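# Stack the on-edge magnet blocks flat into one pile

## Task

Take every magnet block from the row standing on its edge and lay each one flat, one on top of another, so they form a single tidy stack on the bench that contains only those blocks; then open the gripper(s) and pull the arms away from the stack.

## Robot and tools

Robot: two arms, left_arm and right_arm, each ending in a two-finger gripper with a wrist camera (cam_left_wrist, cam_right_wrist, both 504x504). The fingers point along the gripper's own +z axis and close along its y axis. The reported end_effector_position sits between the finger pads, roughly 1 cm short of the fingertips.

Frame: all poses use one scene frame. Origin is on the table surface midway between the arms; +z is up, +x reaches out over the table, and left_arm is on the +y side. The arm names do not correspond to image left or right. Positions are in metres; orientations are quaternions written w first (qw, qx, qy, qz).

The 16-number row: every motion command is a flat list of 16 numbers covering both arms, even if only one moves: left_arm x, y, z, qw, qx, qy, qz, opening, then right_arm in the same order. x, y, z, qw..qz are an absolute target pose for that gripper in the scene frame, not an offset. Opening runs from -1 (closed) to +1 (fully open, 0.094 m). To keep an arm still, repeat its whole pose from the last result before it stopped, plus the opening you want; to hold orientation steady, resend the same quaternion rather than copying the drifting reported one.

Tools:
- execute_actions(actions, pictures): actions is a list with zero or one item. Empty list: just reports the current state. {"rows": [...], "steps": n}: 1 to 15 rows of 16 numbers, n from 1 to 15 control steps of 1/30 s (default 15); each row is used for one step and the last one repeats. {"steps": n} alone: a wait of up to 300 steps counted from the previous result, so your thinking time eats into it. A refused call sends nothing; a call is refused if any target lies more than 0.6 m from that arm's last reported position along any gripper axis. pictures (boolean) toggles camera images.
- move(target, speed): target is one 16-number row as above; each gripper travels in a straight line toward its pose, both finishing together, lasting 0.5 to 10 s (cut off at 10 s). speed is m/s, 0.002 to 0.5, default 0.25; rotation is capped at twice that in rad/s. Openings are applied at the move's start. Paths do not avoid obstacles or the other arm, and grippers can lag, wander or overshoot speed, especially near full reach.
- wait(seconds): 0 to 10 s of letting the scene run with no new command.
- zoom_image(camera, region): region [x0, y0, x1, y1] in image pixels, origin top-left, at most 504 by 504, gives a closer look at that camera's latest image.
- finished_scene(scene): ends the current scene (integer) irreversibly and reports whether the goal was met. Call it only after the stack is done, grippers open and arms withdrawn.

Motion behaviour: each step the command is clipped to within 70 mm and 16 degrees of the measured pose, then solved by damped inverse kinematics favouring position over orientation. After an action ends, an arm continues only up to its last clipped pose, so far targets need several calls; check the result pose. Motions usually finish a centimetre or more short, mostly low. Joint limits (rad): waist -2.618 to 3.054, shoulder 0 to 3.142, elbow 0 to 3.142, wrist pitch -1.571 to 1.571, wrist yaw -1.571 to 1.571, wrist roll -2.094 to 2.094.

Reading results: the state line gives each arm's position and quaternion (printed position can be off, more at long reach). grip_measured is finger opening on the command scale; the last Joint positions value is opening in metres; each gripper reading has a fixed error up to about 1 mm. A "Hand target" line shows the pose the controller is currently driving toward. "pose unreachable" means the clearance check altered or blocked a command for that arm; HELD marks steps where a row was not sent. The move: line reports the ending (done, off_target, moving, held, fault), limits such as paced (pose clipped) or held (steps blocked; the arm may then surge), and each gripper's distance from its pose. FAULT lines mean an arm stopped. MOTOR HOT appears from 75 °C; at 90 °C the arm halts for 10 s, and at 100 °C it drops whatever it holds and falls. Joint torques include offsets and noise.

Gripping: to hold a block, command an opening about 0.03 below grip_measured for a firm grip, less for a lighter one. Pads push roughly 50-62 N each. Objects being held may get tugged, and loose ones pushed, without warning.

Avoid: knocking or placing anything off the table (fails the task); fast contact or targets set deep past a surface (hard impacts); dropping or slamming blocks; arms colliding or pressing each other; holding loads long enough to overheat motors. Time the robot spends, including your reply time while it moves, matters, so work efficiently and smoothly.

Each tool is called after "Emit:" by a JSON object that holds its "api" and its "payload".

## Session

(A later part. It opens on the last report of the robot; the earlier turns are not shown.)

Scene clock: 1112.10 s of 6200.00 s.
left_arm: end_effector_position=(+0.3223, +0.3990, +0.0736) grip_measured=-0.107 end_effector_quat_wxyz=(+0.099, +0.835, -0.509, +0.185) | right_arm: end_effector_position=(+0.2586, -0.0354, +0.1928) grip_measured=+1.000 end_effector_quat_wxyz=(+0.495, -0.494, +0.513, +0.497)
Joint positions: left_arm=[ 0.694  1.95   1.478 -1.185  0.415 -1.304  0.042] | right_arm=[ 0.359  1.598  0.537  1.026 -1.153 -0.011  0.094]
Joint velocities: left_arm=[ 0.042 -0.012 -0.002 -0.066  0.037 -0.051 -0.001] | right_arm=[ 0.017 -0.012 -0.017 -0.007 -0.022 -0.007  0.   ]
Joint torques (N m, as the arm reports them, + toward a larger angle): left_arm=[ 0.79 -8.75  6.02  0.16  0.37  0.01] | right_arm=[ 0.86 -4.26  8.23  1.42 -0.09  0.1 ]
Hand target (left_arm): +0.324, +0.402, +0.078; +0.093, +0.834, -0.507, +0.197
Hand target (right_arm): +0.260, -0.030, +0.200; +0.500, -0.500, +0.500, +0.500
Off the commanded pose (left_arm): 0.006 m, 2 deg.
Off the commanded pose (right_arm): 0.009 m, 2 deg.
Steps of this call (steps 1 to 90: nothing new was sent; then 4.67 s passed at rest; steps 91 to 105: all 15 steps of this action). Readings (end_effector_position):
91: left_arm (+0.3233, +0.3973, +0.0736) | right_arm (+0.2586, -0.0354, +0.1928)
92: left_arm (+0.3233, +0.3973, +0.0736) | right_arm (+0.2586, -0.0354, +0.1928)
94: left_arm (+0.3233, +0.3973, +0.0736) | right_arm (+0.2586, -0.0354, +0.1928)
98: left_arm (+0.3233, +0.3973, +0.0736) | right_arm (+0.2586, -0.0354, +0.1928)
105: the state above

Emit:
{"api": "move", "payload": {"target": [0.3243,0.4012,0.073,-0.0926,-0.8342,0.5068,-0.1967,-0.14,0.26,-0.03,0.20,0.5,-0.5,0.5,0.5,1], "speed": 0.008}}

Emit:
{"api": "zoom_image", "payload": {"camera": "cam_left_wrist", "region": [130, 250, 380, 450]}}

Emit:
{"api": "zoom_image", "payload": {"camera": "cam_right_wrist", "region": [200, 180, 290, 270]}}

Scene clock: 1123.40 s of 6200.00 s.
left_arm: end_effector_position=(+0.3226, +0.4002, +0.0709) grip_measured=-0.107 end_effector_quat_wxyz=(+0.096, +0.835, -0.510, +0.185) | right_arm: end_effector_position=(+0.2586, -0.0354, +0.1928) grip_measured=+1.000 end_effector_quat_wxyz=(+0.495, -0.494, +0.513, +0.497)
Joint positions: left_arm=[ 0.695  1.95   1.469 -1.168  0.413 -1.304  0.042] | right_arm=[ 0.359  1.598  0.537  1.026 -1.153 -0.011  0.094]
Joint velocities: left_arm=[-0.002  0.002 -0.017  0.022 -0.081 -0.022 -0.001] | right_arm=[-0.007 -0.002 -0.012 -0.037  0.007 -0.051  0.   ]
Joint torques (N m, as the arm reports them, + toward a larger angle): left_arm=[ 0.65 -8.65  5.4   0.21  0.39 -0.01] | right_arm=[ 0.92 -4.4   8.38  1.43 -0.1   0.1 ]
Hand target (left_arm): +0.324, +0.401, +0.073; +0.093, +0.834, -0.507, +0.196
Hand target (right_arm): +0.260, -0.030, +0.200; +0.500, -0.500, +0.500, +0.500
Off the commanded pose (left_arm): 0.003 m, 1 deg.
Off the commanded pose (right_arm): 0.009 m, 2 deg.
After step 90, 6.17 s passed at rest.
move: done

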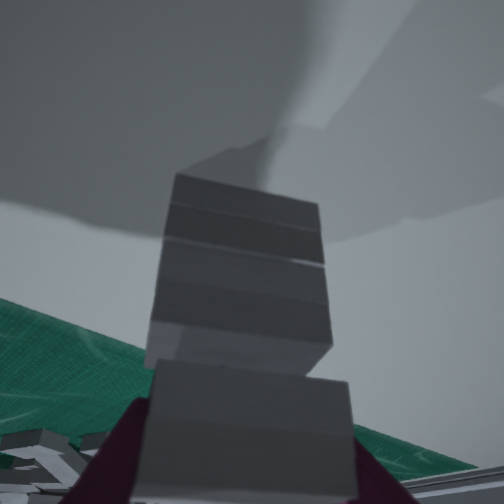

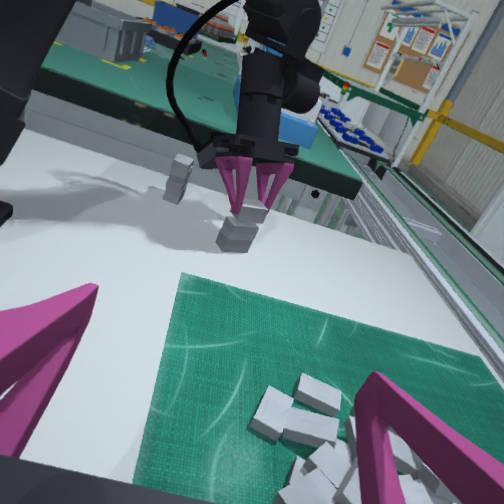

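Region (130, 250, 380, 450) of cam_left_wrist's 504x504 image, scaled by 2.016, with more detail than that image has; it fills the top 403 rows of this view, and the rest is white.

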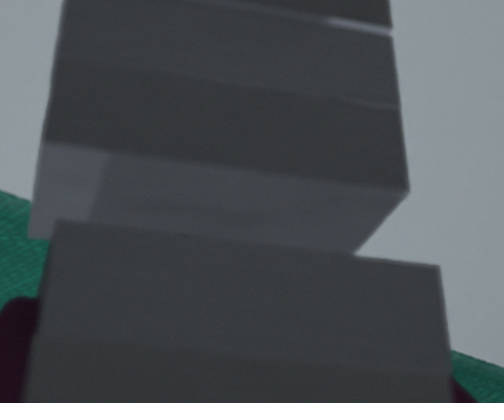

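Region (200, 180, 290, 270) of cam_right_wrist's 504x504 image, scaled by 5.600, with more detail than that image has.

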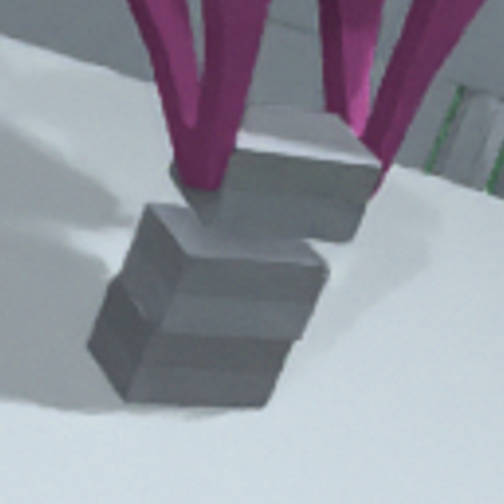

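Emit:
{"api": "move", "payload": {"target": [0.3208,0.3993,0.070,-0.0926,-0.8342,0.5068,-0.1967,-0.14,0.26,-0.03,0.20,0.5,-0.5,0.5,0.5,1], "speed": 0.008}}

Emit:
{"api": "zoom_image", "payload": {"camera": "cam_left_wrist", "region": [130, 250, 380, 450]}}

Emit:
{"api": "zoom_image", "payload": {"camera": "cam_right_wrist", "region": [200, 180, 290, 270]}}

Scene clock: 1145.60 s of 6200.00 s.
left_arm: end_effector_position=(+0.3184, +0.3967, +0.0636) grip_measured=-0.107 end_effector_quat_wxyz=(+0.103, +0.835, -0.509, +0.182) | right_arm: end_effector_position=(+0.2586, -0.0354, +0.1928) grip_measured=+1.000 end_effector_quat_wxyz=(+0.495, -0.494, +0.513, +0.497)
Joint positions: left_arm=[ 0.695  1.95   1.438 -1.153  0.412 -1.303  0.042] | right_arm=[ 0.359  1.598  0.537  1.026 -1.153 -0.011  0.094]
Joint velocities: left_arm=[ 0.017 -0.002 -0.007 -0.022 -0.007 -0.007 -0.001] | right_arm=[-0.007  0.002  0.002 -0.022 -0.007  0.022  0.   ]
Joint torques (N m, as the arm reports them, + toward a larger angle): left_arm=[ 0.97 -9.39  5.6   0.18  0.4   0.02] | right_arm=[ 0.92 -4.41  8.3   1.42 -0.09  0.11]
Hand target (left_arm): +0.321, +0.399, +0.070; +0.093, +0.834, -0.507, +0.197
Hand target (right_arm): +0.260, -0.030, +0.200; +0.500, -0.500, +0.500, +0.500
Off the commanded pose (left_arm): 0.007 m, 2 deg.
Off the commanded pose (right_arm): 0.009 m, 2 deg.
After step 90, 17.07 s passed at rest.
move: done

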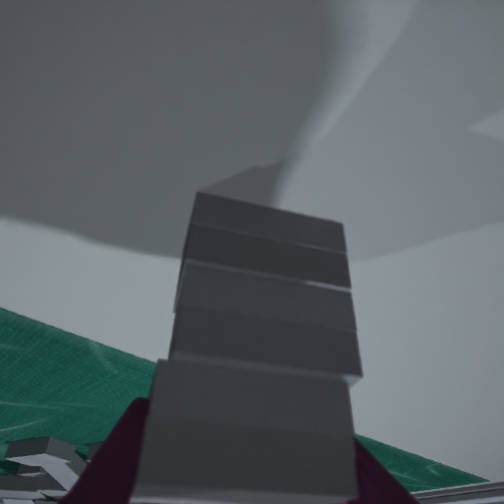

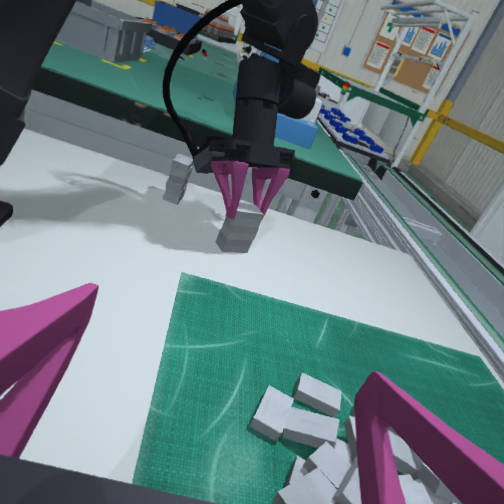

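Region (130, 250, 380, 450) of cam_left_wrist's 504x504 image, scaled by 2.016, with more detail than that image has; it fills the top 403 rows of this view, and the rest is white.

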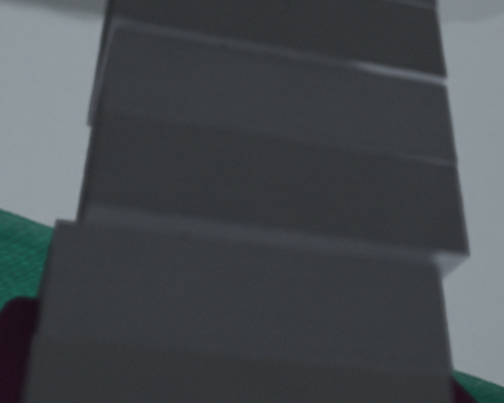

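Region (200, 180, 290, 270) of cam_right_wrist's 504x504 image, scaled by 5.600, with more detail than that image has.

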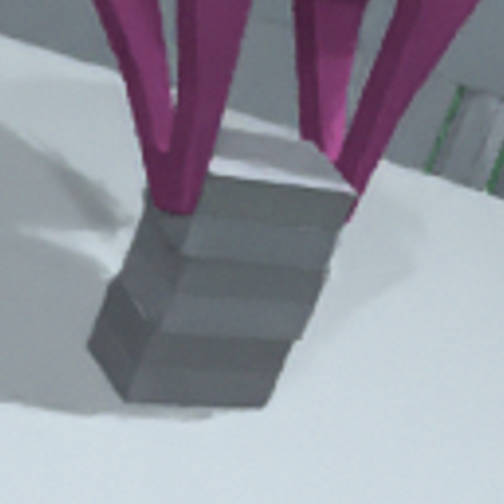

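Emit:
{"api": "execute_actions", "payload": {"actions": [{"rows": [[0.3213,0.3998,0.072,-0.0926,-0.8342,0.5068,-0.1967,-0.14,0.26,-0.03,0.20,0.5,-0.5,0.5,0.5,1],[0.3213,0.3998,0.072,-0.0926,-0.8342,0.5068,-0.1967,-0.14,0.26,-0.03,0.20,0.5,-0.5,0.5,0.5,1],[0.3218,0.4001,0.072,-0.0926,-0.8342,0.5068,-0.1967,-0.14,0.26,-0.03,0.20,0.5,-0.5,0.5,0.5,1],[0.3218,0.4001,0.072,-0.0926,-0.8342,0.5068,-0.1967,-0.14,0.26,-0.03,0.20,0.5,-0.5,0.5,0.5,1],[0.3223,0.4004,0.072,-0.0926,-0.8342,0.5068,-0.1967,-0.14,0.26,-0.03,0.20,0.5,-0.5,0.5,0.5,1],[0.3223,0.4004,0.072,-0.0926,-0.8342,0.5068,-0.1967,-0.14,0.26,-0.03,0.20,0.5,-0.5,0.5,0.5,1],[0.3228,0.4007,0.072,-0.0926,-0.8342,0.5068,-0.1967,-0.14,0.26,-0.03,0.20,0.5,-0.5,0.5,0.5,1],[0.3228,0.4007,0.072,-0.0926,-0.8342,0.5068,-0.1967,-0.14,0.26,-0.03,0.20,0.5,-0.5,0.5,0.5,1],[0.3233,0.401,0.072,-0.0926,-0.8342,0.5068,-0.1967,-0.14,0.26,-0.03,0.20,0.5,-0.5,0.5,0.5,1]], "steps": 15}], "pictures": false}}

Scene clock: 1170.23 s of 6200.00 s.
left_arm: end_effector_position=(+0.3184, +0.3967, +0.0636) grip_measured=-0.107 end_effector_quat_wxyz=(+0.102, +0.835, -0.509, +0.182) | right_arm: end_effector_position=(+0.2586, -0.0354, +0.1928) grip_measured=+1.000 end_effector_quat_wxyz=(+0.495, -0.494, +0.513, +0.497)
Joint positions: left_arm=[ 0.695  1.95   1.438 -1.153  0.412 -1.303  0.042] | right_arm=[ 0.359  1.598  0.537  1.026 -1.153 -0.011  0.094]
Joint velocities: left_arm=[-0.012 -0.012 -0.007 -0.037  0.022 -0.095 -0.   ] | right_arm=[-0.002  0.002 -0.007 -0.022 -0.007 -0.007  0.   ]
Joint torques (N m, as the arm reports them, + toward a larger angle): left_arm=[ 0.78 -8.84  7.33  0.07  0.39  0.01] | right_arm=[ 0.79 -4.4   8.25  1.4  -0.09  0.09]
Hand target (left_arm): +0.323, +0.401, +0.072; +0.093, +0.834, -0.507, +0.197
Hand target (right_arm): +0.260, -0.030, +0.200; +0.500, -0.500, +0.500, +0.500
Off the commanded pose (left_arm): 0.011 m, 2 deg.
Off the commanded pose (right_arm): 0.009 m, 2 deg.
Steps of this call (steps 1 to 90: nothing new was sent; then 21.13 s passed at rest; steps 91 to 105: all 15 steps of this action). Readings (end_effector_position):
91: left_arm (+0.3184, +0.3967, +0.0636) | right_arm (+0.2586, -0.0354, +0.1928)
92: left_arm (+0.3184, +0.3967, +0.0636) | right_arm (+0.2586, -0.0354, +0.1928)
94: left_arm (+0.3184, +0.3967, +0.0636) | right_arm (+0.2586, -0.0354, +0.1928)
98: left_arm (+0.3184, +0.3967, +0.0636) | right_arm (+0.2586, -0.0354, +0.1928)
105: the state above

Emit:
{"api": "move", "payload": {"target": [0.3257,0.4012,0.0665,-0.0867,-0.8333,0.5080,-0.2002,-0.14,0.26,-0.03,0.20,0.5,-0.5,0.5,0.5,1], "speed": 0.004}}

Scene clock: 1215.10 s of 6200.00 s.
left_arm: end_effector_position=(+0.3230, +0.4003, +0.0633) grip_measured=-0.107 end_effector_quat_wxyz=(+0.091, +0.834, -0.511, +0.187) | right_arm: end_effector_position=(+0.2586, -0.0354, +0.1928) grip_measured=+1.000 end_effector_quat_wxyz=(+0.495, -0.494, +0.513, +0.497)
Joint positions: left_arm=[ 0.695  1.95   1.438 -1.128  0.414 -1.303  0.042] | right_arm=[ 0.359  1.598  0.537  1.026 -1.153 -0.011  0.094]
Joint velocities: left_arm=[-0.002  0.017 -0.012  0.007 -0.066  0.081 -0.   ] | right_arm=[ 0.007 -0.002  0.002 -0.022 -0.007 -0.066  0.   ]
Joint torques (N m, as the arm reports them, + toward a larger angle): left_arm=[ 0.64 -8.7   5.51  0.2   0.43 -0.02] | right_arm=[ 0.84 -4.37  8.24  1.42 -0.08  0.08]
Hand target (left_arm): +0.326, +0.401, +0.066; +0.087, +0.833, -0.508, +0.200
Hand target (right_arm): +0.260, -0.030, +0.200; +0.500, -0.500, +0.500, +0.500
Off the commanded pose (left_arm): 0.004 m, 2 deg.
Off the commanded pose (right_arm): 0.009 m, 2 deg.
After step 90, 35.70 s passed at rest.
move: done

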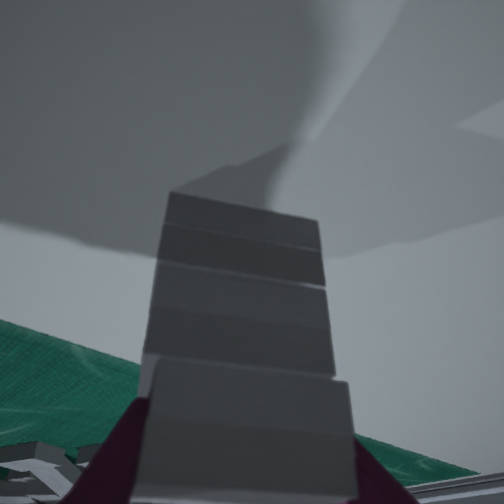

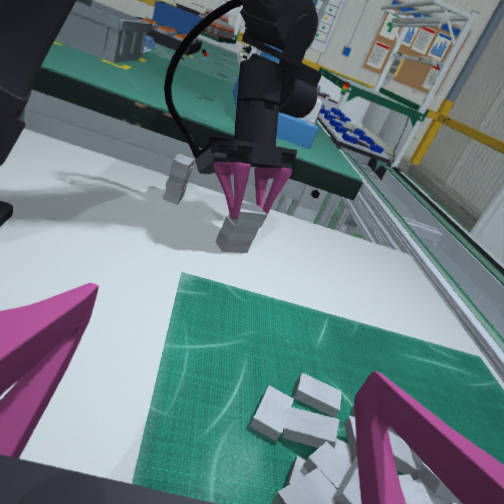

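Emit:
{"api": "zoom_image", "payload": {"camera": "cam_left_wrist", "region": [130, 250, 380, 450]}}

Emit:
{"api": "zoom_image", "payload": {"camera": "cam_right_wrist", "region": [200, 180, 290, 270]}}

Region (130, 250, 380, 450) of cam_left_wrist's 504x504 image, scaled by 2.016, with more detail than that image has; it fills the top 403 rows of this view, and the rest is white.

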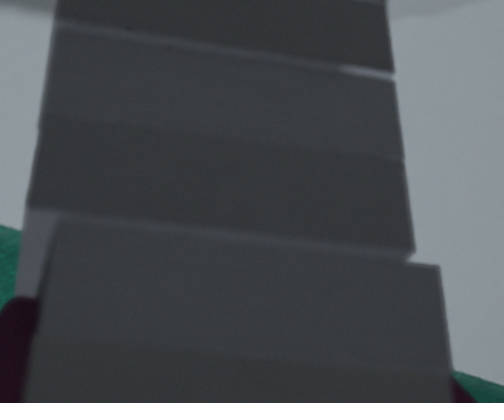

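Region (200, 180, 290, 270) of cam_right_wrist's 504x504 image, scaled by 5.600, with more detail than that image has.

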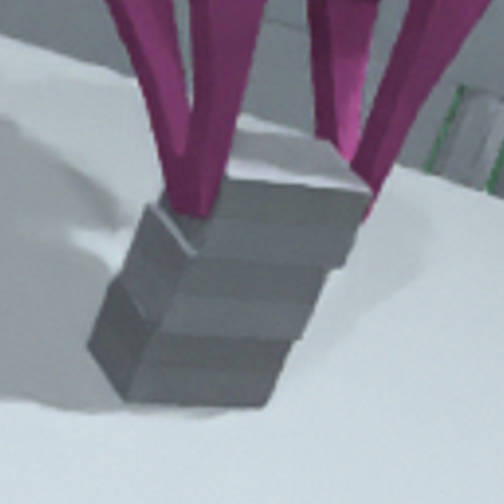

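Emit:
{"api": "execute_actions", "payload": {"actions": [{"rows": [[0.3245,0.4009,0.0667,-0.0895,-0.8337,0.5074,-0.1985,-0.14,0.26,-0.03,0.20,0.5,-0.5,0.5,0.5,1],[0.3245,0.4009,0.0667,-0.0895,-0.8337,0.5074,-0.1985,-0.14,0.26,-0.03,0.20,0.5,-0.5,0.5,0.5,1],[0.3235,0.4007,0.0669,-0.0915,-0.8340,0.5070,-0.1973,-0.14,0.26,-0.03,0.20,0.5,-0.5,0.5,0.5,1],[0.3235,0.4007,0.0669,-0.0915,-0.8340,0.5070,-0.1973,-0.14,0.26,-0.03,0.20,0.5,-0.5,0.5,0.5,1],[0.3225,0.4005,0.0671,-0.0935,-0.8343,0.5066,-0.1962,-0.14,0.26,-0.03,0.20,0.5,-0.5,0.5,0.5,1],[0.3225,0.4005,0.0671,-0.0935,-0.8343,0.5066,-0.1962,-0.14,0.26,-0.03,0.20,0.5,-0.5,0.5,0.5,1],[0.3215,0.4003,0.0673,-0.0954,-0.8346,0.5062,-0.1950,-0.14,0.26,-0.03,0.20,0.5,-0.5,0.5,0.5,1],[0.3215,0.4003,0.0673,-0.0954,-0.8346,0.5062,-0.1950,-0.14,0.26,-0.03,0.20,0.5,-0.5,0.5,0.5,1],[0.3204,0.4001,0.0675,-0.0973,-0.8349,0.5058,-0.1939,-0.14,0.26,-0.03,0.20,0.5,-0.5,0.5,0.5,1]], "steps": 15}], "pictures": false}}

Scene clock: 1243.23 s of 6200.00 s.
left_arm: end_effector_position=(+0.3230, +0.4002, +0.0634) grip_measured=-0.107 end_effector_quat_wxyz=(+0.091, +0.834, -0.511, +0.187) | right_arm: end_effector_position=(+0.2586, -0.0354, +0.1928) grip_measured=+1.000 end_effector_quat_wxyz=(+0.495, -0.494, +0.513, +0.497)
Joint positions: left_arm=[ 0.695  1.95   1.438 -1.128  0.414 -1.303  0.042] | right_arm=[ 0.359  1.598  0.537  1.026 -1.153 -0.011  0.094]
Joint velocities: left_arm=[-0.007  0.017  0.002 -0.037 -0.037 -0.022  0.001] | right_arm=[ 0.007 -0.002  0.012  0.037 -0.051  0.007  0.   ]
Joint torques (N m, as the arm reports them, + toward a larger angle): left_arm=[ 0.98 -8.57  6.24 -0.06  0.37  0.02] | right_arm=[ 0.95 -4.36  8.23  1.42 -0.09  0.1 ]
Hand target (left_arm): +0.320, +0.400, +0.068; +0.097, +0.835, -0.506, +0.194
Hand target (right_arm): +0.260, -0.030, +0.200; +0.500, -0.500, +0.500, +0.500
Off the commanded pose (left_arm): 0.005 m, 1 deg.
Off the commanded pose (right_arm): 0.009 m, 2 deg.
Steps of this call (steps 1 to 90: nothing new was sent; then 24.63 s passed at rest; steps 91 to 105: all 15 steps of this action). Readings (end_effector_position):
91: left_arm (+0.3230, +0.4002, +0.0634) | right_arm (+0.2586, -0.0354, +0.1928)
92: left_arm (+0.3230, +0.4002, +0.0634) | right_arm (+0.2586, -0.0354, +0.1928)
94: left_arm (+0.3230, +0.4002, +0.0634) | right_arm (+0.2586, -0.0354, +0.1928)
98: left_arm (+0.3230, +0.4002, +0.0634) | right_arm (+0.2586, -0.0354, +0.1928)
105: the state above

Emit:
{"api": "execute_actions", "payload": {"actions": [{"rows": [[0.3197,0.3994,0.0676,-0.0994,-0.8352,0.5053,-0.1926,-0.14,0.26,-0.03,0.20,0.5,-0.5,0.5,0.5,1],[0.3197,0.3994,0.0676,-0.0994,-0.8352,0.5053,-0.1926,-0.14,0.26,-0.03,0.20,0.5,-0.5,0.5,0.5,1],[0.3197,0.3994,0.0676,-0.0994,-0.8352,0.5053,-0.1926,-0.14,0.26,-0.03,0.20,0.5,-0.5,0.5,0.5,1],[0.3197,0.3994,0.0676,-0.0994,-0.8352,0.5053,-0.1926,-0.14,0.26,-0.03,0.20,0.5,-0.5,0.5,0.5,1],[0.3197,0.3994,0.0676,-0.0994,-0.8352,0.5053,-0.1926,-0.14,0.26,-0.03,0.20,0.5,-0.5,0.5,0.5,1],[0.3187,0.3985,0.0678,-0.1015,-0.8355,0.5049,-0.1914,-0.14,0.26,-0.03,0.20,0.5,-0.5,0.5,0.5,1]], "steps": 15}], "pictures": false}}

Scene clock: 1251.33 s of 6200.00 s.
left_arm: end_effector_position=(+0.3215, +0.3989, +0.0635) grip_measured=-0.107 end_effector_quat_wxyz=(+0.095, +0.834, -0.510, +0.186) | right_arm: end_effector_position=(+0.2586, -0.0354, +0.1928) grip_measured=+1.000 end_effector_quat_wxyz=(+0.495, -0.494, +0.513, +0.497)
Joint positions: left_arm=[ 0.695  1.95   1.438 -1.137  0.414 -1.303  0.042] | right_arm=[ 0.359  1.598  0.537  1.026 -1.153 -0.011  0.094]
Joint velocities: left_arm=[ 0.002  0.002  0.007 -0.051 -0.022 -0.022  0.   ] | right_arm=[ 0.002  0.007 -0.007  0.007  0.051 -0.051  0.   ]
Joint torques (N m, as the arm reports them, + toward a larger angle): left_arm=[ 0.99 -8.56  6.22 -0.1   0.32 -0.02] | right_arm=[ 0.91 -4.35  8.26  1.41 -0.08  0.12]
Hand target (left_arm): +0.319, +0.398, +0.068; +0.101, +0.836, -0.505, +0.191
Hand target (right_arm): +0.260, -0.030, +0.200; +0.500, -0.500, +0.500, +0.500
Off the commanded pose (left_arm): 0.005 m, 1 deg.
Off the commanded pose (right_arm): 0.009 m, 2 deg.
Steps of this call (steps 1 to 90: nothing new was sent; then 4.60 s passed at rest; steps 91 to 105: all 15 steps of this action). Readings (end_effector_position):
91: left_arm (+0.3229, +0.4002, +0.0634) | right_arm (+0.2586, -0.0354, +0.1928)
92: left_arm (+0.3228, +0.4001, +0.0634) | right_arm (+0.2586, -0.0354, +0.1928)
94: left_arm (+0.3226, +0.3999, +0.0634) | right_arm (+0.2586, -0.0354, +0.1928)
98: left_arm (+0.3221, +0.3994, +0.0634) | right_arm (+0.2586, -0.0354, +0.1928)
105: the state above

Emit:
{"api": "execute_actions", "payload": {"actions": [{"rows": [[0.3192,0.3990,0.0678,-0.1000,-0.8353,0.5052,-0.1922,-0.14,0.26,-0.03,0.20,0.5,-0.5,0.5,0.5,1]], "steps": 10}]}}

Emit:
{"api": "zoom_image", "payload": {"camera": "cam_left_wrist", "region": [130, 250, 380, 450]}}

Emit:
{"api": "zoom_image", "payload": {"camera": "cam_right_wrist", "region": [200, 180, 290, 270]}}

Scene clock: 1257.33 s of 6200.00 s.
left_arm: end_effector_position=(+0.3215, +0.3989, +0.0635) grip_measured=-0.107 end_effector_quat_wxyz=(+0.095, +0.834, -0.510, +0.186) | right_arm: end_effector_position=(+0.2586, -0.0354, +0.1928) grip_measured=+1.000 end_effector_quat_wxyz=(+0.495, -0.494, +0.513, +0.497)
Joint positions: left_arm=[ 0.695  1.95   1.438 -1.137  0.414 -1.303  0.042] | right_arm=[ 0.359  1.598  0.537  1.026 -1.153 -0.011  0.094]
Joint velocities: left_arm=[ 0.002 -0.007  0.002  0.022  0.007 -0.051  0.001] | right_arm=[-0.032 -0.002 -0.007 -0.022 -0.037 -0.081  0.   ]
Joint torques (N m, as the arm reports them, + toward a larger angle): left_arm=[ 0.97 -8.5   6.21 -0.06  0.33  0.02] | right_arm=[ 0.89 -4.3   8.21  1.41 -0.09  0.09]
Hand target (left_arm): +0.319, +0.399, +0.068; +0.100, +0.835, -0.505, +0.192
Hand target (right_arm): +0.260, -0.030, +0.200; +0.500, -0.500, +0.500, +0.500
Off the commanded pose (left_arm): 0.005 m, 1 deg.
Off the commanded pose (right_arm): 0.009 m, 2 deg.
Steps of this call (steps 1 to 90: nothing new was sent; then 2.67 s passed at rest; steps 91 to 100: all 10 steps of this action). Readings (end_effector_position):
91: left_arm (+0.3215, +0.3989, +0.0635) | right_arm (+0.2586, -0.0354, +0.1928)
92: left_arm (+0.3215, +0.3989, +0.0635) | right_arm (+0.2586, -0.0354, +0.1928)
94: left_arm (+0.3215, +0.3989, +0.0635) | right_arm (+0.2586, -0.0354, +0.1928)
98: left_arm (+0.3215, +0.3989, +0.0635) | right_arm (+0.2586, -0.0354, +0.1928)
100: the state above

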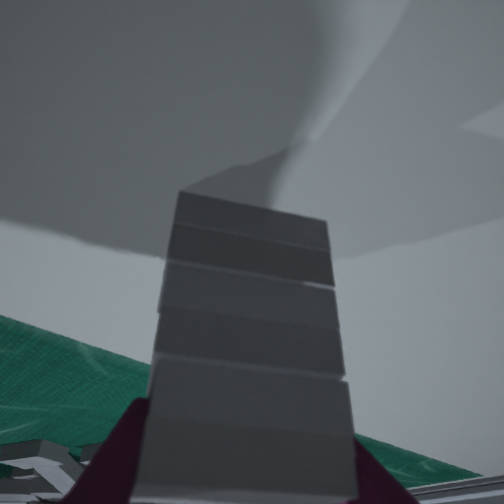

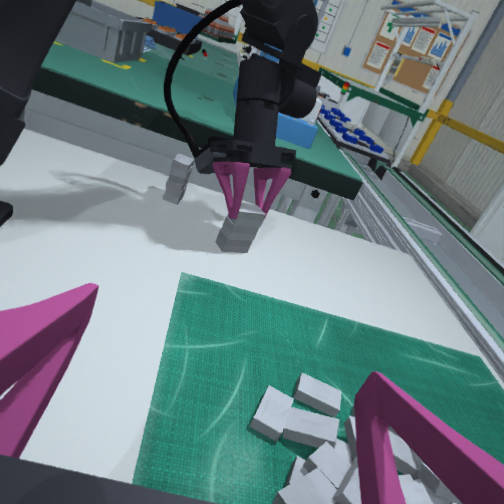

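Region (130, 250, 380, 450) of cam_left_wrist's 504x504 image, scaled by 2.016, with more detail than that image has; it fills the top 403 rows of this view, and the rest is white.

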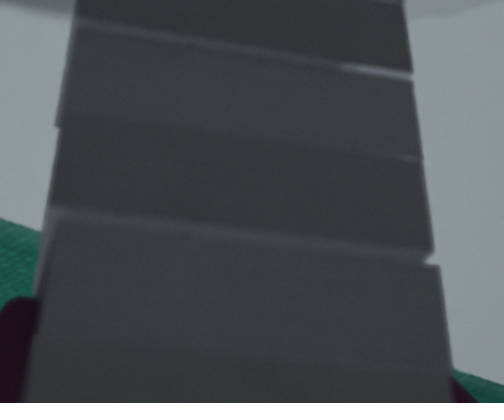

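Region (200, 180, 290, 270) of cam_right_wrist's 504x504 image, scaled by 5.600, with more detail than that image has.

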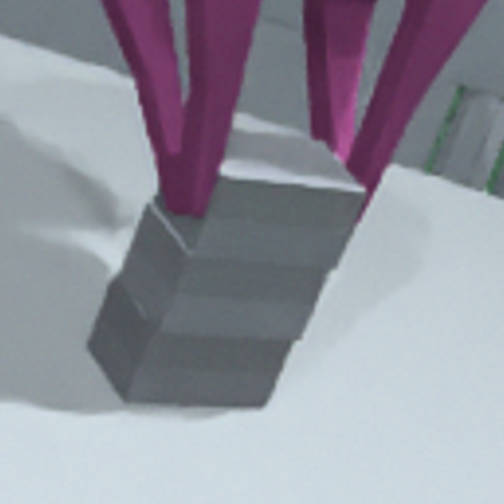

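Emit:
{"api": "move", "payload": {"target": [0.3181,0.3984,0.0628,-0.1000,-0.8353,0.5052,-0.1922,-0.14,0.26,-0.03,0.20,0.5,-0.5,0.5,0.5,1], "speed": 0.003}}

Scene clock: 1273.00 s of 6200.00 s.
left_arm: end_effector_position=(+0.3210, +0.3986, +0.0630) grip_measured=-0.107 end_effector_quat_wxyz=(+0.096, +0.834, -0.510, +0.185) | right_arm: end_effector_position=(+0.2586, -0.0354, +0.1928) grip_measured=+1.000 end_effector_quat_wxyz=(+0.495, -0.494, +0.513, +0.497)
Joint positions: left_arm=[ 0.695  1.95   1.436 -1.137  0.413 -1.303  0.042] | right_arm=[ 0.359  1.598  0.537  1.026 -1.153 -0.011  0.094]
Joint velocities: left_arm=[-0.007 -0.022 -0.007  0.066 -0.037 -0.037  0.   ] | right_arm=[-0.007  0.002 -0.012  0.022 -0.037 -0.037  0.   ]
Joint torques (N m, as the arm reports them, + toward a larger angle): left_arm=[ 1.05 -8.49  4.72  0.12  0.32  0.02] | right_arm=[ 0.86 -4.38  8.28  1.43 -0.1   0.1 ]
Hand target (left_arm): +0.318, +0.398, +0.063; +0.100, +0.835, -0.505, +0.192
Hand target (right_arm): +0.260, -0.030, +0.200; +0.500, -0.500, +0.500, +0.500
Off the commanded pose (left_arm): 0.003 m, 1 deg.
Off the commanded pose (right_arm): 0.009 m, 2 deg.
After step 90, 7.37 s passed at rest.
move: done

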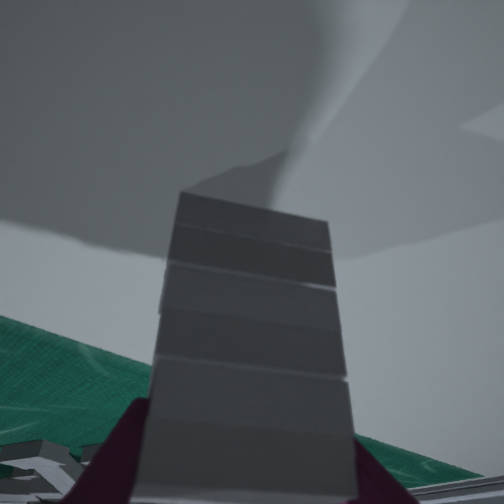

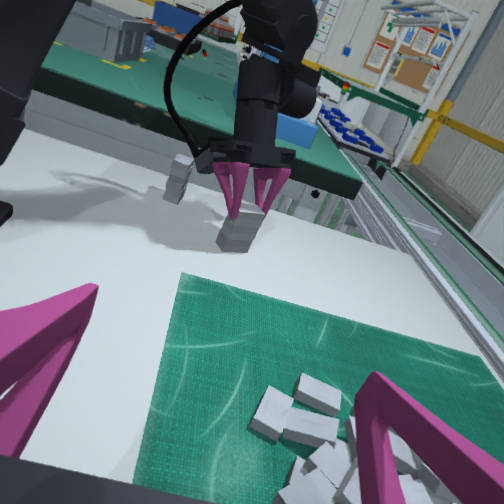

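Emit:
{"api": "zoom_image", "payload": {"camera": "cam_left_wrist", "region": [130, 250, 380, 450]}}

Emit:
{"api": "zoom_image", "payload": {"camera": "cam_right_wrist", "region": [200, 180, 290, 270]}}

Region (130, 250, 380, 450) of cam_left_wrist's 504x504 image, scaled by 2.016, with more detail than that image has; it fills the top 403 rows of this view, and the rest is white.

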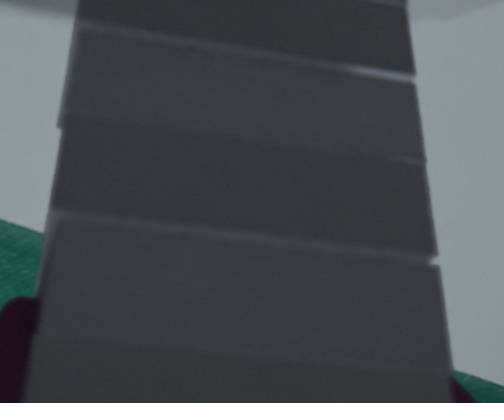

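Region (200, 180, 290, 270) of cam_right_wrist's 504x504 image, scaled by 5.600, with more detail than that image has.

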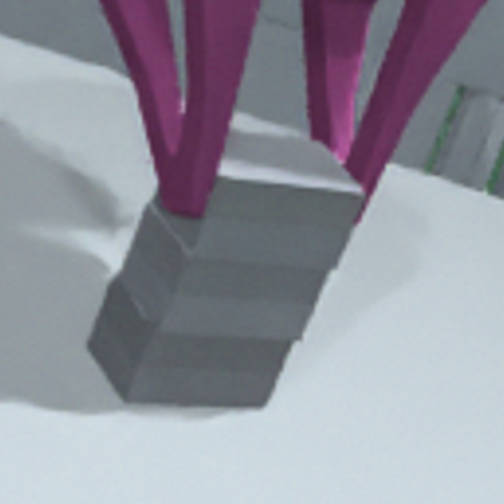

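Emit:
{"api": "execute_actions", "payload": {"actions": [{"rows": [[0.3190,0.3986,0.0634,-0.099,-0.8352,0.5054,-0.1928,-0.14,0.26,-0.03,0.20,0.5,-0.5,0.5,0.5,1],[0.3198,0.3988,0.0640,-0.098,-0.8350,0.5056,-0.1934,-0.14,0.26,-0.03,0.20,0.5,-0.5,0.5,0.5,1],[0.3206,0.3990,0.0645,-0.097,-0.8348,0.5058,-0.1940,-0.14,0.26,-0.03,0.20,0.5,-0.5,0.5,0.5,1],[0.3213,0.3992,0.0650,-0.096,-0.8347,0.5061,-0.1947,-0.14,0.26,-0.03,0.20,0.5,-0.5,0.5,0.5,1],[0.3213,0.3992,0.0650,-0.096,-0.8347,0.5061,-0.1947,-0.13,0.26,-0.03,0.20,0.5,-0.5,0.5,0.5,1],[0.3213,0.3992,0.0650,-0.096,-0.8347,0.5061,-0.1947,-0.12,0.26,-0.03,0.20,0.5,-0.5,0.5,0.5,1],[0.3213,0.3992,0.0650,-0.096,-0.8347,0.5061,-0.1947,-0.11,0.26,-0.03,0.20,0.5,-0.5,0.5,0.5,1],[0.3213,0.3992,0.0650,-0.096,-0.8347,0.5061,-0.1947,-0.105,0.26,-0.03,0.20,0.5,-0.5,0.5,0.5,1],[0.3213,0.3992,0.0650,-0.096,-0.8347,0.5061,-0.1947,-0.10,0.26,-0.03,0.20,0.5,-0.5,0.5,0.5,1],[0.3213,0.3992,0.0650,-0.096,-0.8347,0.5061,-0.1947,-0.09,0.26,-0.03,0.20,0.5,-0.5,0.5,0.5,1],[0.3213,0.3992,0.0650,-0.096,-0.8347,0.5061,-0.1947,-0.07,0.26,-0.03,0.20,0.5,-0.5,0.5,0.5,1],[0.3213,0.3992,0.0650,-0.096,-0.8347,0.5061,-0.1947,-0.04,0.26,-0.03,0.20,0.5,-0.5,0.5,0.5,1],[0.3213,0.3992,0.0650,-0.096,-0.8347,0.5061,-0.1947,0.0,0.26,-0.03,0.20,0.5,-0.5,0.5,0.5,1],[0.3213,0.3992,0.0650,-0.096,-0.8347,0.5061,-0.1947,0.1,0.26,-0.03,0.20,0.5,-0.5,0.5,0.5,1],[0.3213,0.3992,0.0650,-0.096,-0.8347,0.5061,-0.1947,0.2,0.26,-0.03,0.20,0.5,-0.5,0.5,0.5,1]], "steps": 15}]}}

Scene clock: 1300.83 s of 6200.00 s.
left_arm: end_effector_position=(+0.3215, +0.3981, +0.0633) grip_measured=+0.153 end_effector_quat_wxyz=(+0.096, +0.834, -0.510, +0.187) | right_arm: end_effector_position=(+0.2586, -0.0354, +0.1928) grip_measured=+1.000 end_effector_quat_wxyz=(+0.495, -0.494, +0.513, +0.497)
Joint positions: left_arm=[ 0.695  1.95   1.436 -1.137  0.418 -1.303  0.054] | right_arm=[ 0.359  1.598  0.537  1.026 -1.153 -0.011  0.094]
Joint velocities: left_arm=[-0.012  0.012  0.002 -0.051  0.007 -0.051  0.089] | right_arm=[ 0.007 -0.002 -0.002  0.007  0.022 -0.037  0.   ]
Joint torques (N m, as the arm reports them, + toward a larger angle): left_arm=[ 0.7  -8.5   5.6   0.11  0.33  0.01] | right_arm=[ 0.94 -4.33  8.31  1.42 -0.08  0.11]
Hand target (left_arm): +0.321, +0.399, +0.065; +0.096, +0.835, -0.506, +0.195
Hand target (right_arm): +0.260, -0.030, +0.200; +0.500, -0.500, +0.500, +0.500
Off the commanded pose (left_arm): 0.002 m, 1 deg.
Off the commanded pose (right_arm): 0.009 m, 2 deg.
Steps of this call (steps 1 to 90: nothing new was sent; then 24.33 s passed at rest; steps 91 to 105: all 15 steps of this action). Readings (end_effector_position):
91: left_arm (+0.3210, +0.3986, +0.0630) | right_arm (+0.2586, -0.0354, +0.1928)
92: left_arm (+0.3211, +0.3986, +0.0630) | right_arm (+0.2586, -0.0354, +0.1928)
94: left_arm (+0.3211, +0.3986, +0.0630) | right_arm (+0.2586, -0.0354, +0.1928)
98: left_arm (+0.3211, +0.3986, +0.0631) | right_arm (+0.2586, -0.0354, +0.1928)
105: the state above

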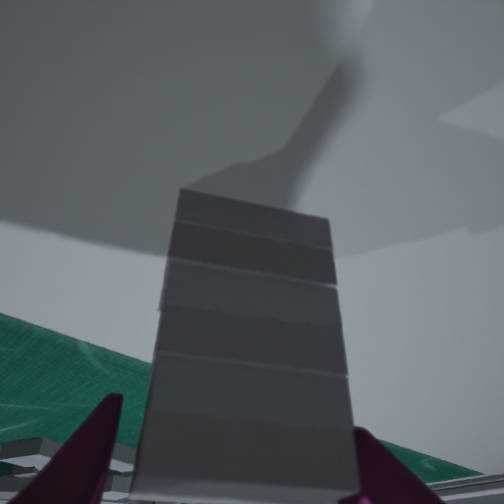

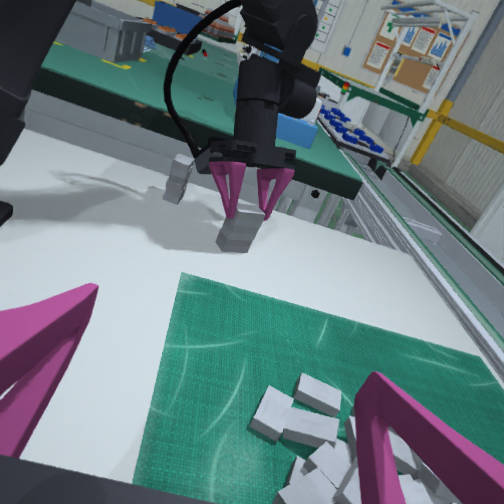

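Emit:
{"api": "execute_actions", "payload": {"actions": []}}

Scene clock: 1310.73 s of 6200.00 s.
left_arm: end_effector_position=(+0.3217, +0.3979, +0.0635) grip_measured=+0.197 end_effector_quat_wxyz=(+0.097, +0.834, -0.510, +0.188) | right_arm: end_effector_position=(+0.2586, -0.0354, +0.1928) grip_measured=+1.000 end_effector_quat_wxyz=(+0.495, -0.494, +0.513, +0.497)
Joint positions: left_arm=[ 0.695  1.95   1.436 -1.137  0.42  -1.303  0.056] | right_arm=[ 0.359  1.598  0.537  1.026 -1.153 -0.011  0.094]
Joint velocities: left_arm=[ 0.002  0.007  0.002  0.022  0.007 -0.007  0.001] | right_arm=[ 0.027  0.002 -0.002  0.037 -0.007 -0.022  0.   ]
Joint torques (N m, as the arm reports them, + toward a larger angle): left_arm=[ 0.72 -8.44  5.53  0.13  0.3   0.  ] | right_arm=[ 0.88 -4.38  8.27  1.41 -0.09  0.11]
Hand target (left_arm): +0.321, +0.399, +0.065; +0.096, +0.835, -0.506, +0.195
Hand target (right_arm): +0.260, -0.030, +0.200; +0.500, -0.500, +0.500, +0.500
Off the commanded pose (left_arm): 0.002 m, 1 deg.
Off the commanded pose (right_arm): 0.009 m, 2 deg.
Steps of this call (steps 1 to 90: nothing new was sent; then 6.90 s passed at rest). Readings (end_effector_position):
1: left_arm (+0.3215, +0.3981, +0.0633) | right_arm (+0.2586, -0.0354, +0.1928)
2: left_arm (+0.3216, +0.3981, +0.0634) | right_arm (+0.2586, -0.0354, +0.1928)
4: left_arm (+0.3217, +0.3980, +0.0634) | right_arm (+0.2586, -0.0354, +0.1928)
8: left_arm (+0.3217, +0.3979, +0.0635) | right_arm (+0.2586, -0.0354, +0.1928)
90: the state above

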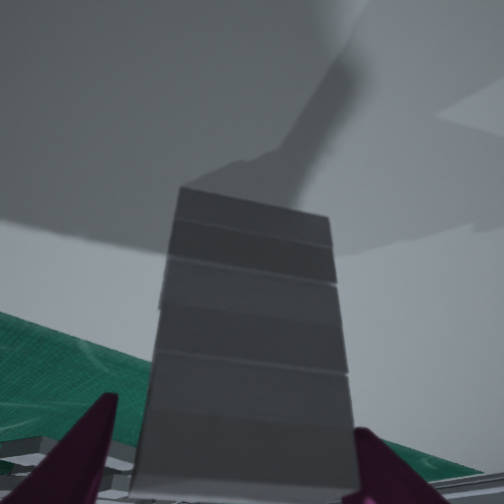

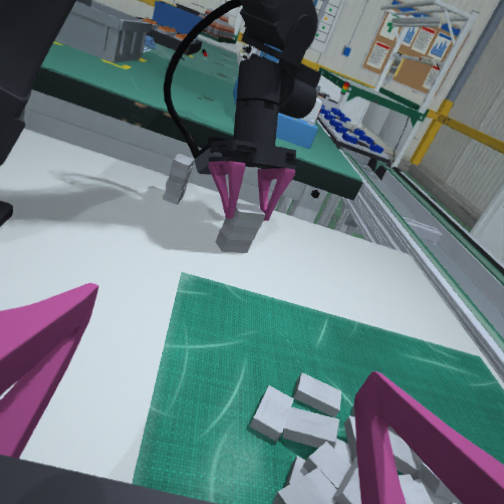

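Emit:
{"api": "move", "payload": {"target": [0.3215,0.399,0.17,0.097,0.834,-0.510,0.188,0.7,0.26,-0.03,0.20,0.5,-0.5,0.5,0.5,1], "speed": 0.08}}

Scene clock: 1314.40 s of 6200.00 s.
left_arm: end_effector_position=(+0.3223, +0.3984, +0.1546) grip_measured=+0.698 end_effector_quat_wxyz=(+0.112, +0.835, -0.506, +0.184) | right_arm: end_effector_position=(+0.2586, -0.0354, +0.1928) grip_measured=+1.000 end_effector_quat_wxyz=(+0.495, -0.494, +0.513, +0.497)
Joint positions: left_arm=[ 0.695  1.95   1.798 -1.531  0.42  -1.303  0.08 ] | right_arm=[ 0.359  1.598  0.537  1.026 -1.153 -0.011  0.094]
Joint velocities: left_arm=[ 0.002 -0.002 -0.007  0.022 -0.051  0.022 -0.   ] | right_arm=[-0.012 -0.022 -0.012  0.007 -0.037 -0.037  0.   ]
Joint torques (N m, as the arm reports them, + toward a larger angle): left_arm=[  0.16 -10.44   8.02  -0.12   0.2   -0.01] | right_arm=[ 0.87 -4.37  8.24  1.41 -0.1   0.11]
Hand target (left_arm): +0.321, +0.399, +0.170; +0.097, +0.834, -0.510, +0.188
Hand target (right_arm): +0.260, -0.030, +0.200; +0.500, -0.500, +0.500, +0.500
Off the commanded pose (left_arm): 0.015 m, 2 deg.
Off the commanded pose (right_arm): 0.009 m, 2 deg.
move: off_target (left_arm)

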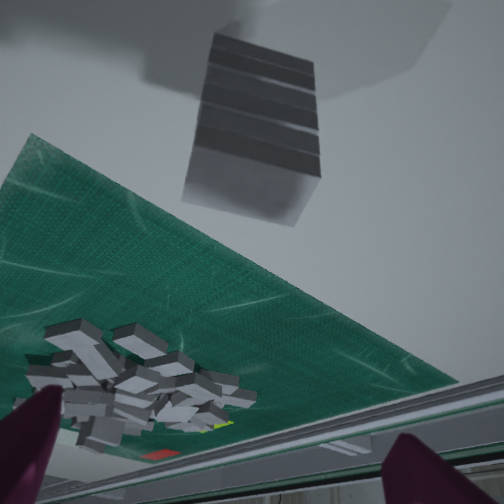

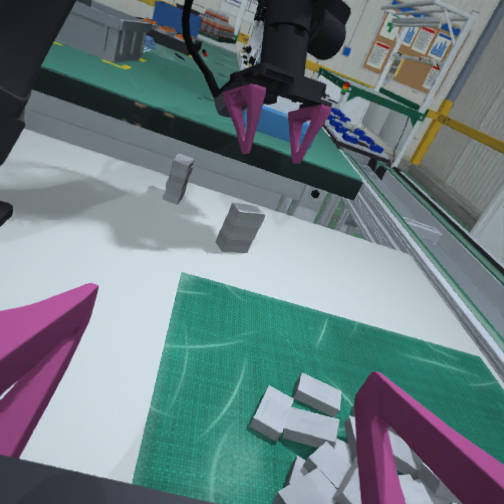

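Emit:
{"api": "zoom_image", "payload": {"camera": "cam_left_wrist", "region": [150,10,370,240]}}

Emit:
{"api": "zoom_image", "payload": {"camera": "cam_right_wrist", "region": [150,140,290,270]}}

Region (150, 10, 370, 240) of cam_left_wrist's 504x504 image, scaled by 2.191, with more detail than that image has; it fills the left 482 columns of this view, and the rest is white.

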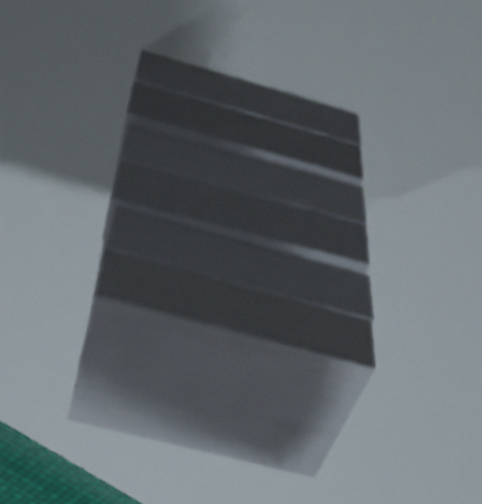

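Region (150, 140, 290, 270) of cam_right_wrist's 504x504 image, scaled by 3.600, with more detail than that image has; it fills the top 468 rows of this view, and the rest is white.

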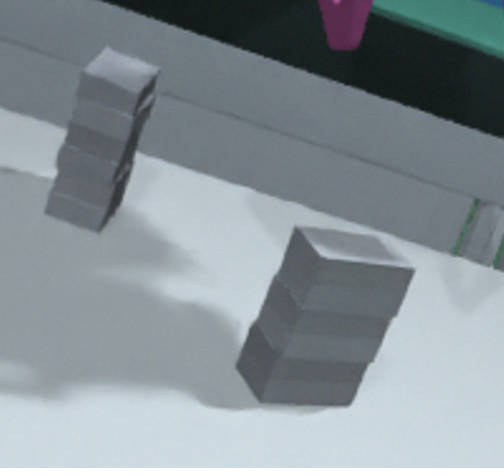

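Emit:
{"api": "move", "payload": {"target": [0.3215,0.400,0.155,0,-0.2428,0.9701,0,0.5,0.26,-0.03,0.20,0.5,-0.5,0.5,0.5,1], "speed": 0.3}}

Scene clock: 1386.23 s of 6200.00 s.
left_arm: end_effector_position=(+0.3178, +0.3995, +0.1450) grip_measured=+0.502 end_effector_quat_wxyz=(-0.022, -0.253, +0.967, -0.011) | right_arm: end_effector_position=(+0.2586, -0.0354, +0.1928) grip_measured=+1.000 end_effector_quat_wxyz=(+0.495, -0.494, +0.513, +0.497)
Joint positions: left_arm=[ 0.5    1.91   1.771 -1.481  0.009  0.019  0.071] | right_arm=[ 0.359  1.598  0.537  1.026 -1.153 -0.011  0.094]
Joint velocities: left_arm=[ 0.002 -0.007  0.012 -0.022  0.037  0.037  0.001] | right_arm=[ 0.002 -0.007 -0.007  0.037 -0.037  0.037  0.   ]
Joint torques (N m, as the arm reports them, + toward a larger angle): left_arm=[ -0.9  -10.77   5.58   0.34  -0.09   0.02] | right_arm=[ 0.93 -4.33  8.21  1.41 -0.09  0.1 ]
Hand target (left_arm): +0.322, +0.400, +0.156; +0.002, -0.244, +0.970, +0.002
Hand target (right_arm): +0.260, -0.030, +0.200; +0.500, -0.500, +0.500, +0.500
Off the commanded pose (left_arm): 0.011 m, 3 deg.
Off the commanded pose (right_arm): 0.009 m, 2 deg.
After step 90, 65.53 s passed at rest.
move: off_target (left_arm)

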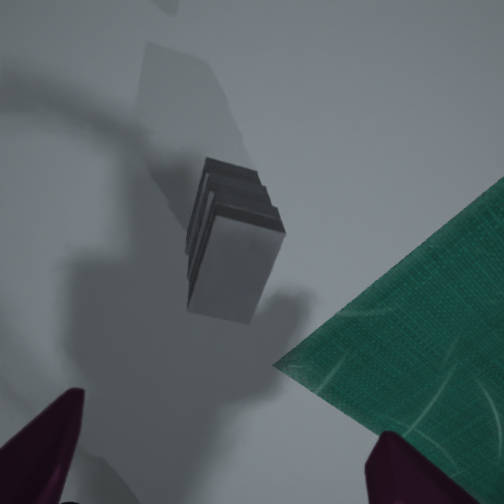

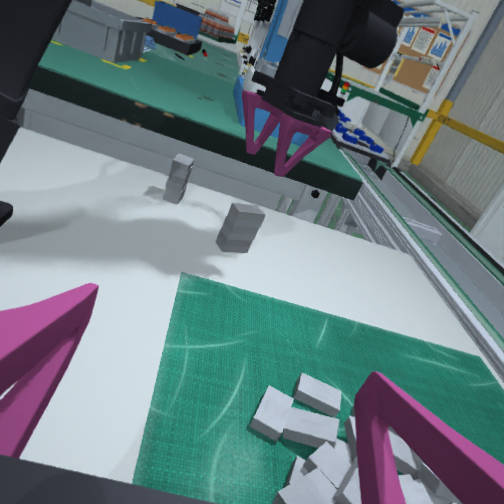

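Emit:
{"api": "zoom_image", "payload": {"camera": "cam_left_wrist", "region": [160,140,320,340]}}

Region (160, 140, 320, 340) of cam_left_wrist's 504x504 image, scaled by 2.520, with more detail than that image has; it fills the left 403 columns of this view, and the rest is white.

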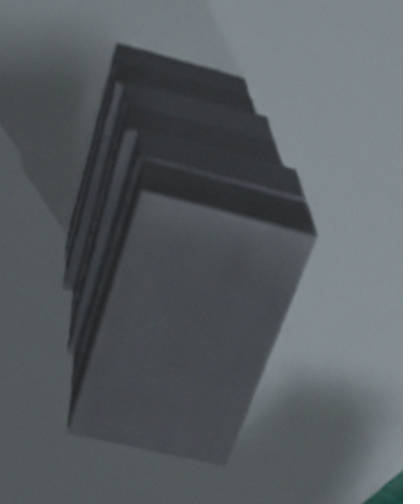

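Emit:
{"api": "move", "payload": {"target": [0.3215,0.400,0.075,0,-0.2164,0.9763,0,0.5,0.26,-0.03,0.20,0.5,-0.5,0.5,0.5,1], "speed": 0.06}}

Scene clock: 1404.87 s of 6200.00 s.
left_arm: end_effector_position=(+0.3159, +0.3984, +0.0688) grip_measured=+0.502 end_effector_quat_wxyz=(-0.019, -0.224, +0.974, -0.010) | right_arm: end_effector_position=(+0.2586, -0.0354, +0.1928) grip_measured=+1.000 end_effector_quat_wxyz=(+0.495, -0.494, +0.513, +0.497)
Joint positions: left_arm=[ 0.5    1.91   1.468 -1.17   0.009  0.077  0.071] | right_arm=[ 0.359  1.598  0.537  1.026 -1.153 -0.011  0.094]
Joint velocities: left_arm=[-0.017 -0.012  0.002  0.095  0.051 -0.066  0.001] | right_arm=[ 0.012 -0.007  0.002 -0.037  0.022 -0.11   0.   ]
Joint torques (N m, as the arm reports them, + toward a larger angle): left_arm=[-0.8  -9.63  5.63  0.37 -0.06  0.02] | right_arm=[ 0.98 -4.3   8.29  1.4  -0.08  0.09]
Hand target (left_arm): +0.322, +0.400, +0.075; -0.000, -0.217, +0.976, -0.000
Hand target (right_arm): +0.260, -0.030, +0.200; +0.500, -0.500, +0.500, +0.500
Off the commanded pose (left_arm): 0.009 m, 3 deg.
Off the commanded pose (right_arm): 0.009 m, 2 deg.
After step 90, 13.97 s passed at rest.
move: off_target (left_arm)

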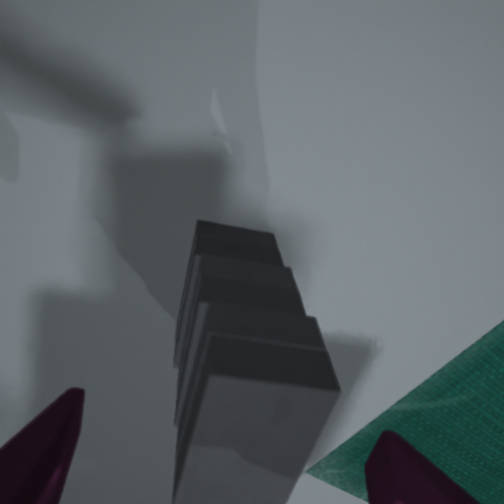

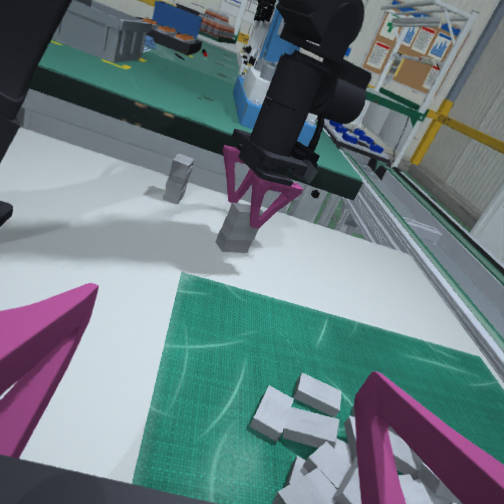

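Emit:
{"api": "zoom_image", "payload": {"camera": "cam_right_wrist", "region": [190,130,330,270]}}

Region (190, 130, 330, 270) of cam_right_wrist's 504x504 image, scaled by 3.600, with more detail than that image has.

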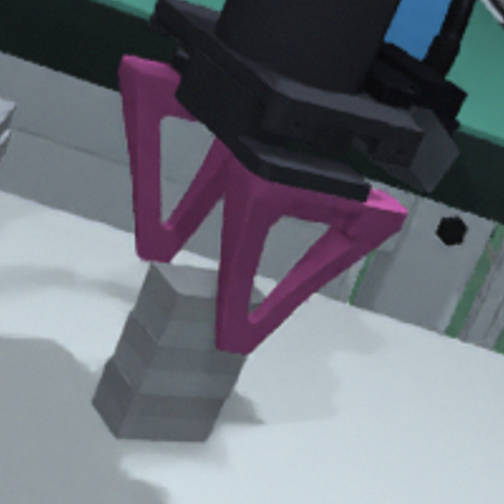

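Emit:
{"api": "move", "payload": {"target": [0.3235,0.4015,0.042,0,-0.2164,0.9763,0,0.5,0.26,-0.03,0.20,0.5,-0.5,0.5,0.5,1], "speed": 0.04}}

Emit:
{"api": "zoom_image", "payload": {"camera": "cam_right_wrist", "region": [190,130,330,270]}}

Scene clock: 1415.27 s of 6200.00 s.
left_arm: end_effector_position=(+0.3185, +0.4000, +0.0419) grip_measured=+0.502 end_effector_quat_wxyz=(-0.009, -0.223, +0.975, -0.008) | right_arm: end_effector_position=(+0.2586, -0.0354, +0.1928) grip_measured=+1.000 end_effector_quat_wxyz=(+0.495, -0.494, +0.513, +0.497)
Joint positions: left_arm=[ 0.5    1.929  1.385 -1.049  0.009  0.079  0.071] | right_arm=[ 0.359  1.598  0.537  1.026 -1.153 -0.011  0.094]
Joint velocities: left_arm=[ 0.012 -0.002 -0.007  0.037 -0.037 -0.066 -0.001] | right_arm=[-0.022 -0.007 -0.022 -0.007 -0.007  0.007  0.   ]
Joint torques (N m, as the arm reports them, + toward a larger angle): left_arm=[-0.81 -8.18  5.57  0.41 -0.08  0.01] | right_arm=[ 0.94 -4.24  8.23  1.42 -0.09  0.09]
Hand target (left_arm): +0.323, +0.401, +0.042; -0.000, -0.217, +0.976, -0.000
Hand target (right_arm): +0.260, -0.030, +0.200; +0.500, -0.500, +0.500, +0.500
Off the commanded pose (left_arm): 0.005 m, 2 deg.
Off the commanded pose (right_arm): 0.009 m, 2 deg.
After step 90, 6.23 s passed at rest.
move: done

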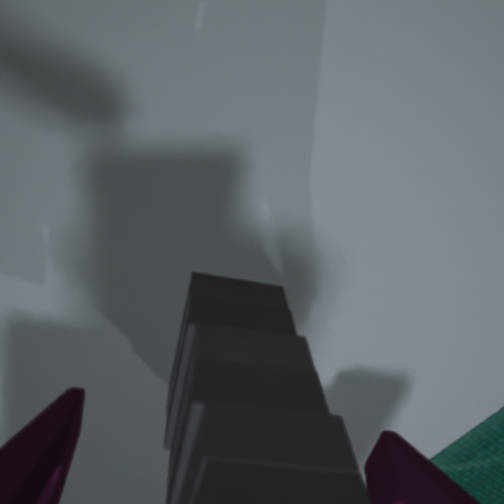

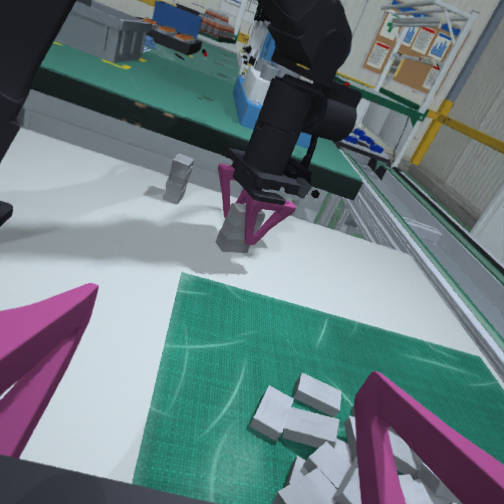

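Region (190, 130, 330, 270) of cam_right_wrist's 504x504 image, scaled by 3.600, with more detail than that image has.

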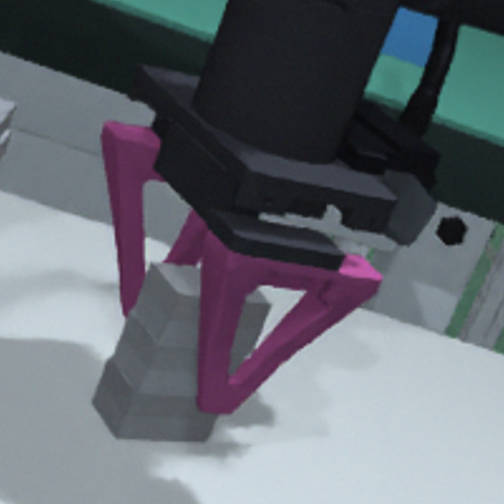

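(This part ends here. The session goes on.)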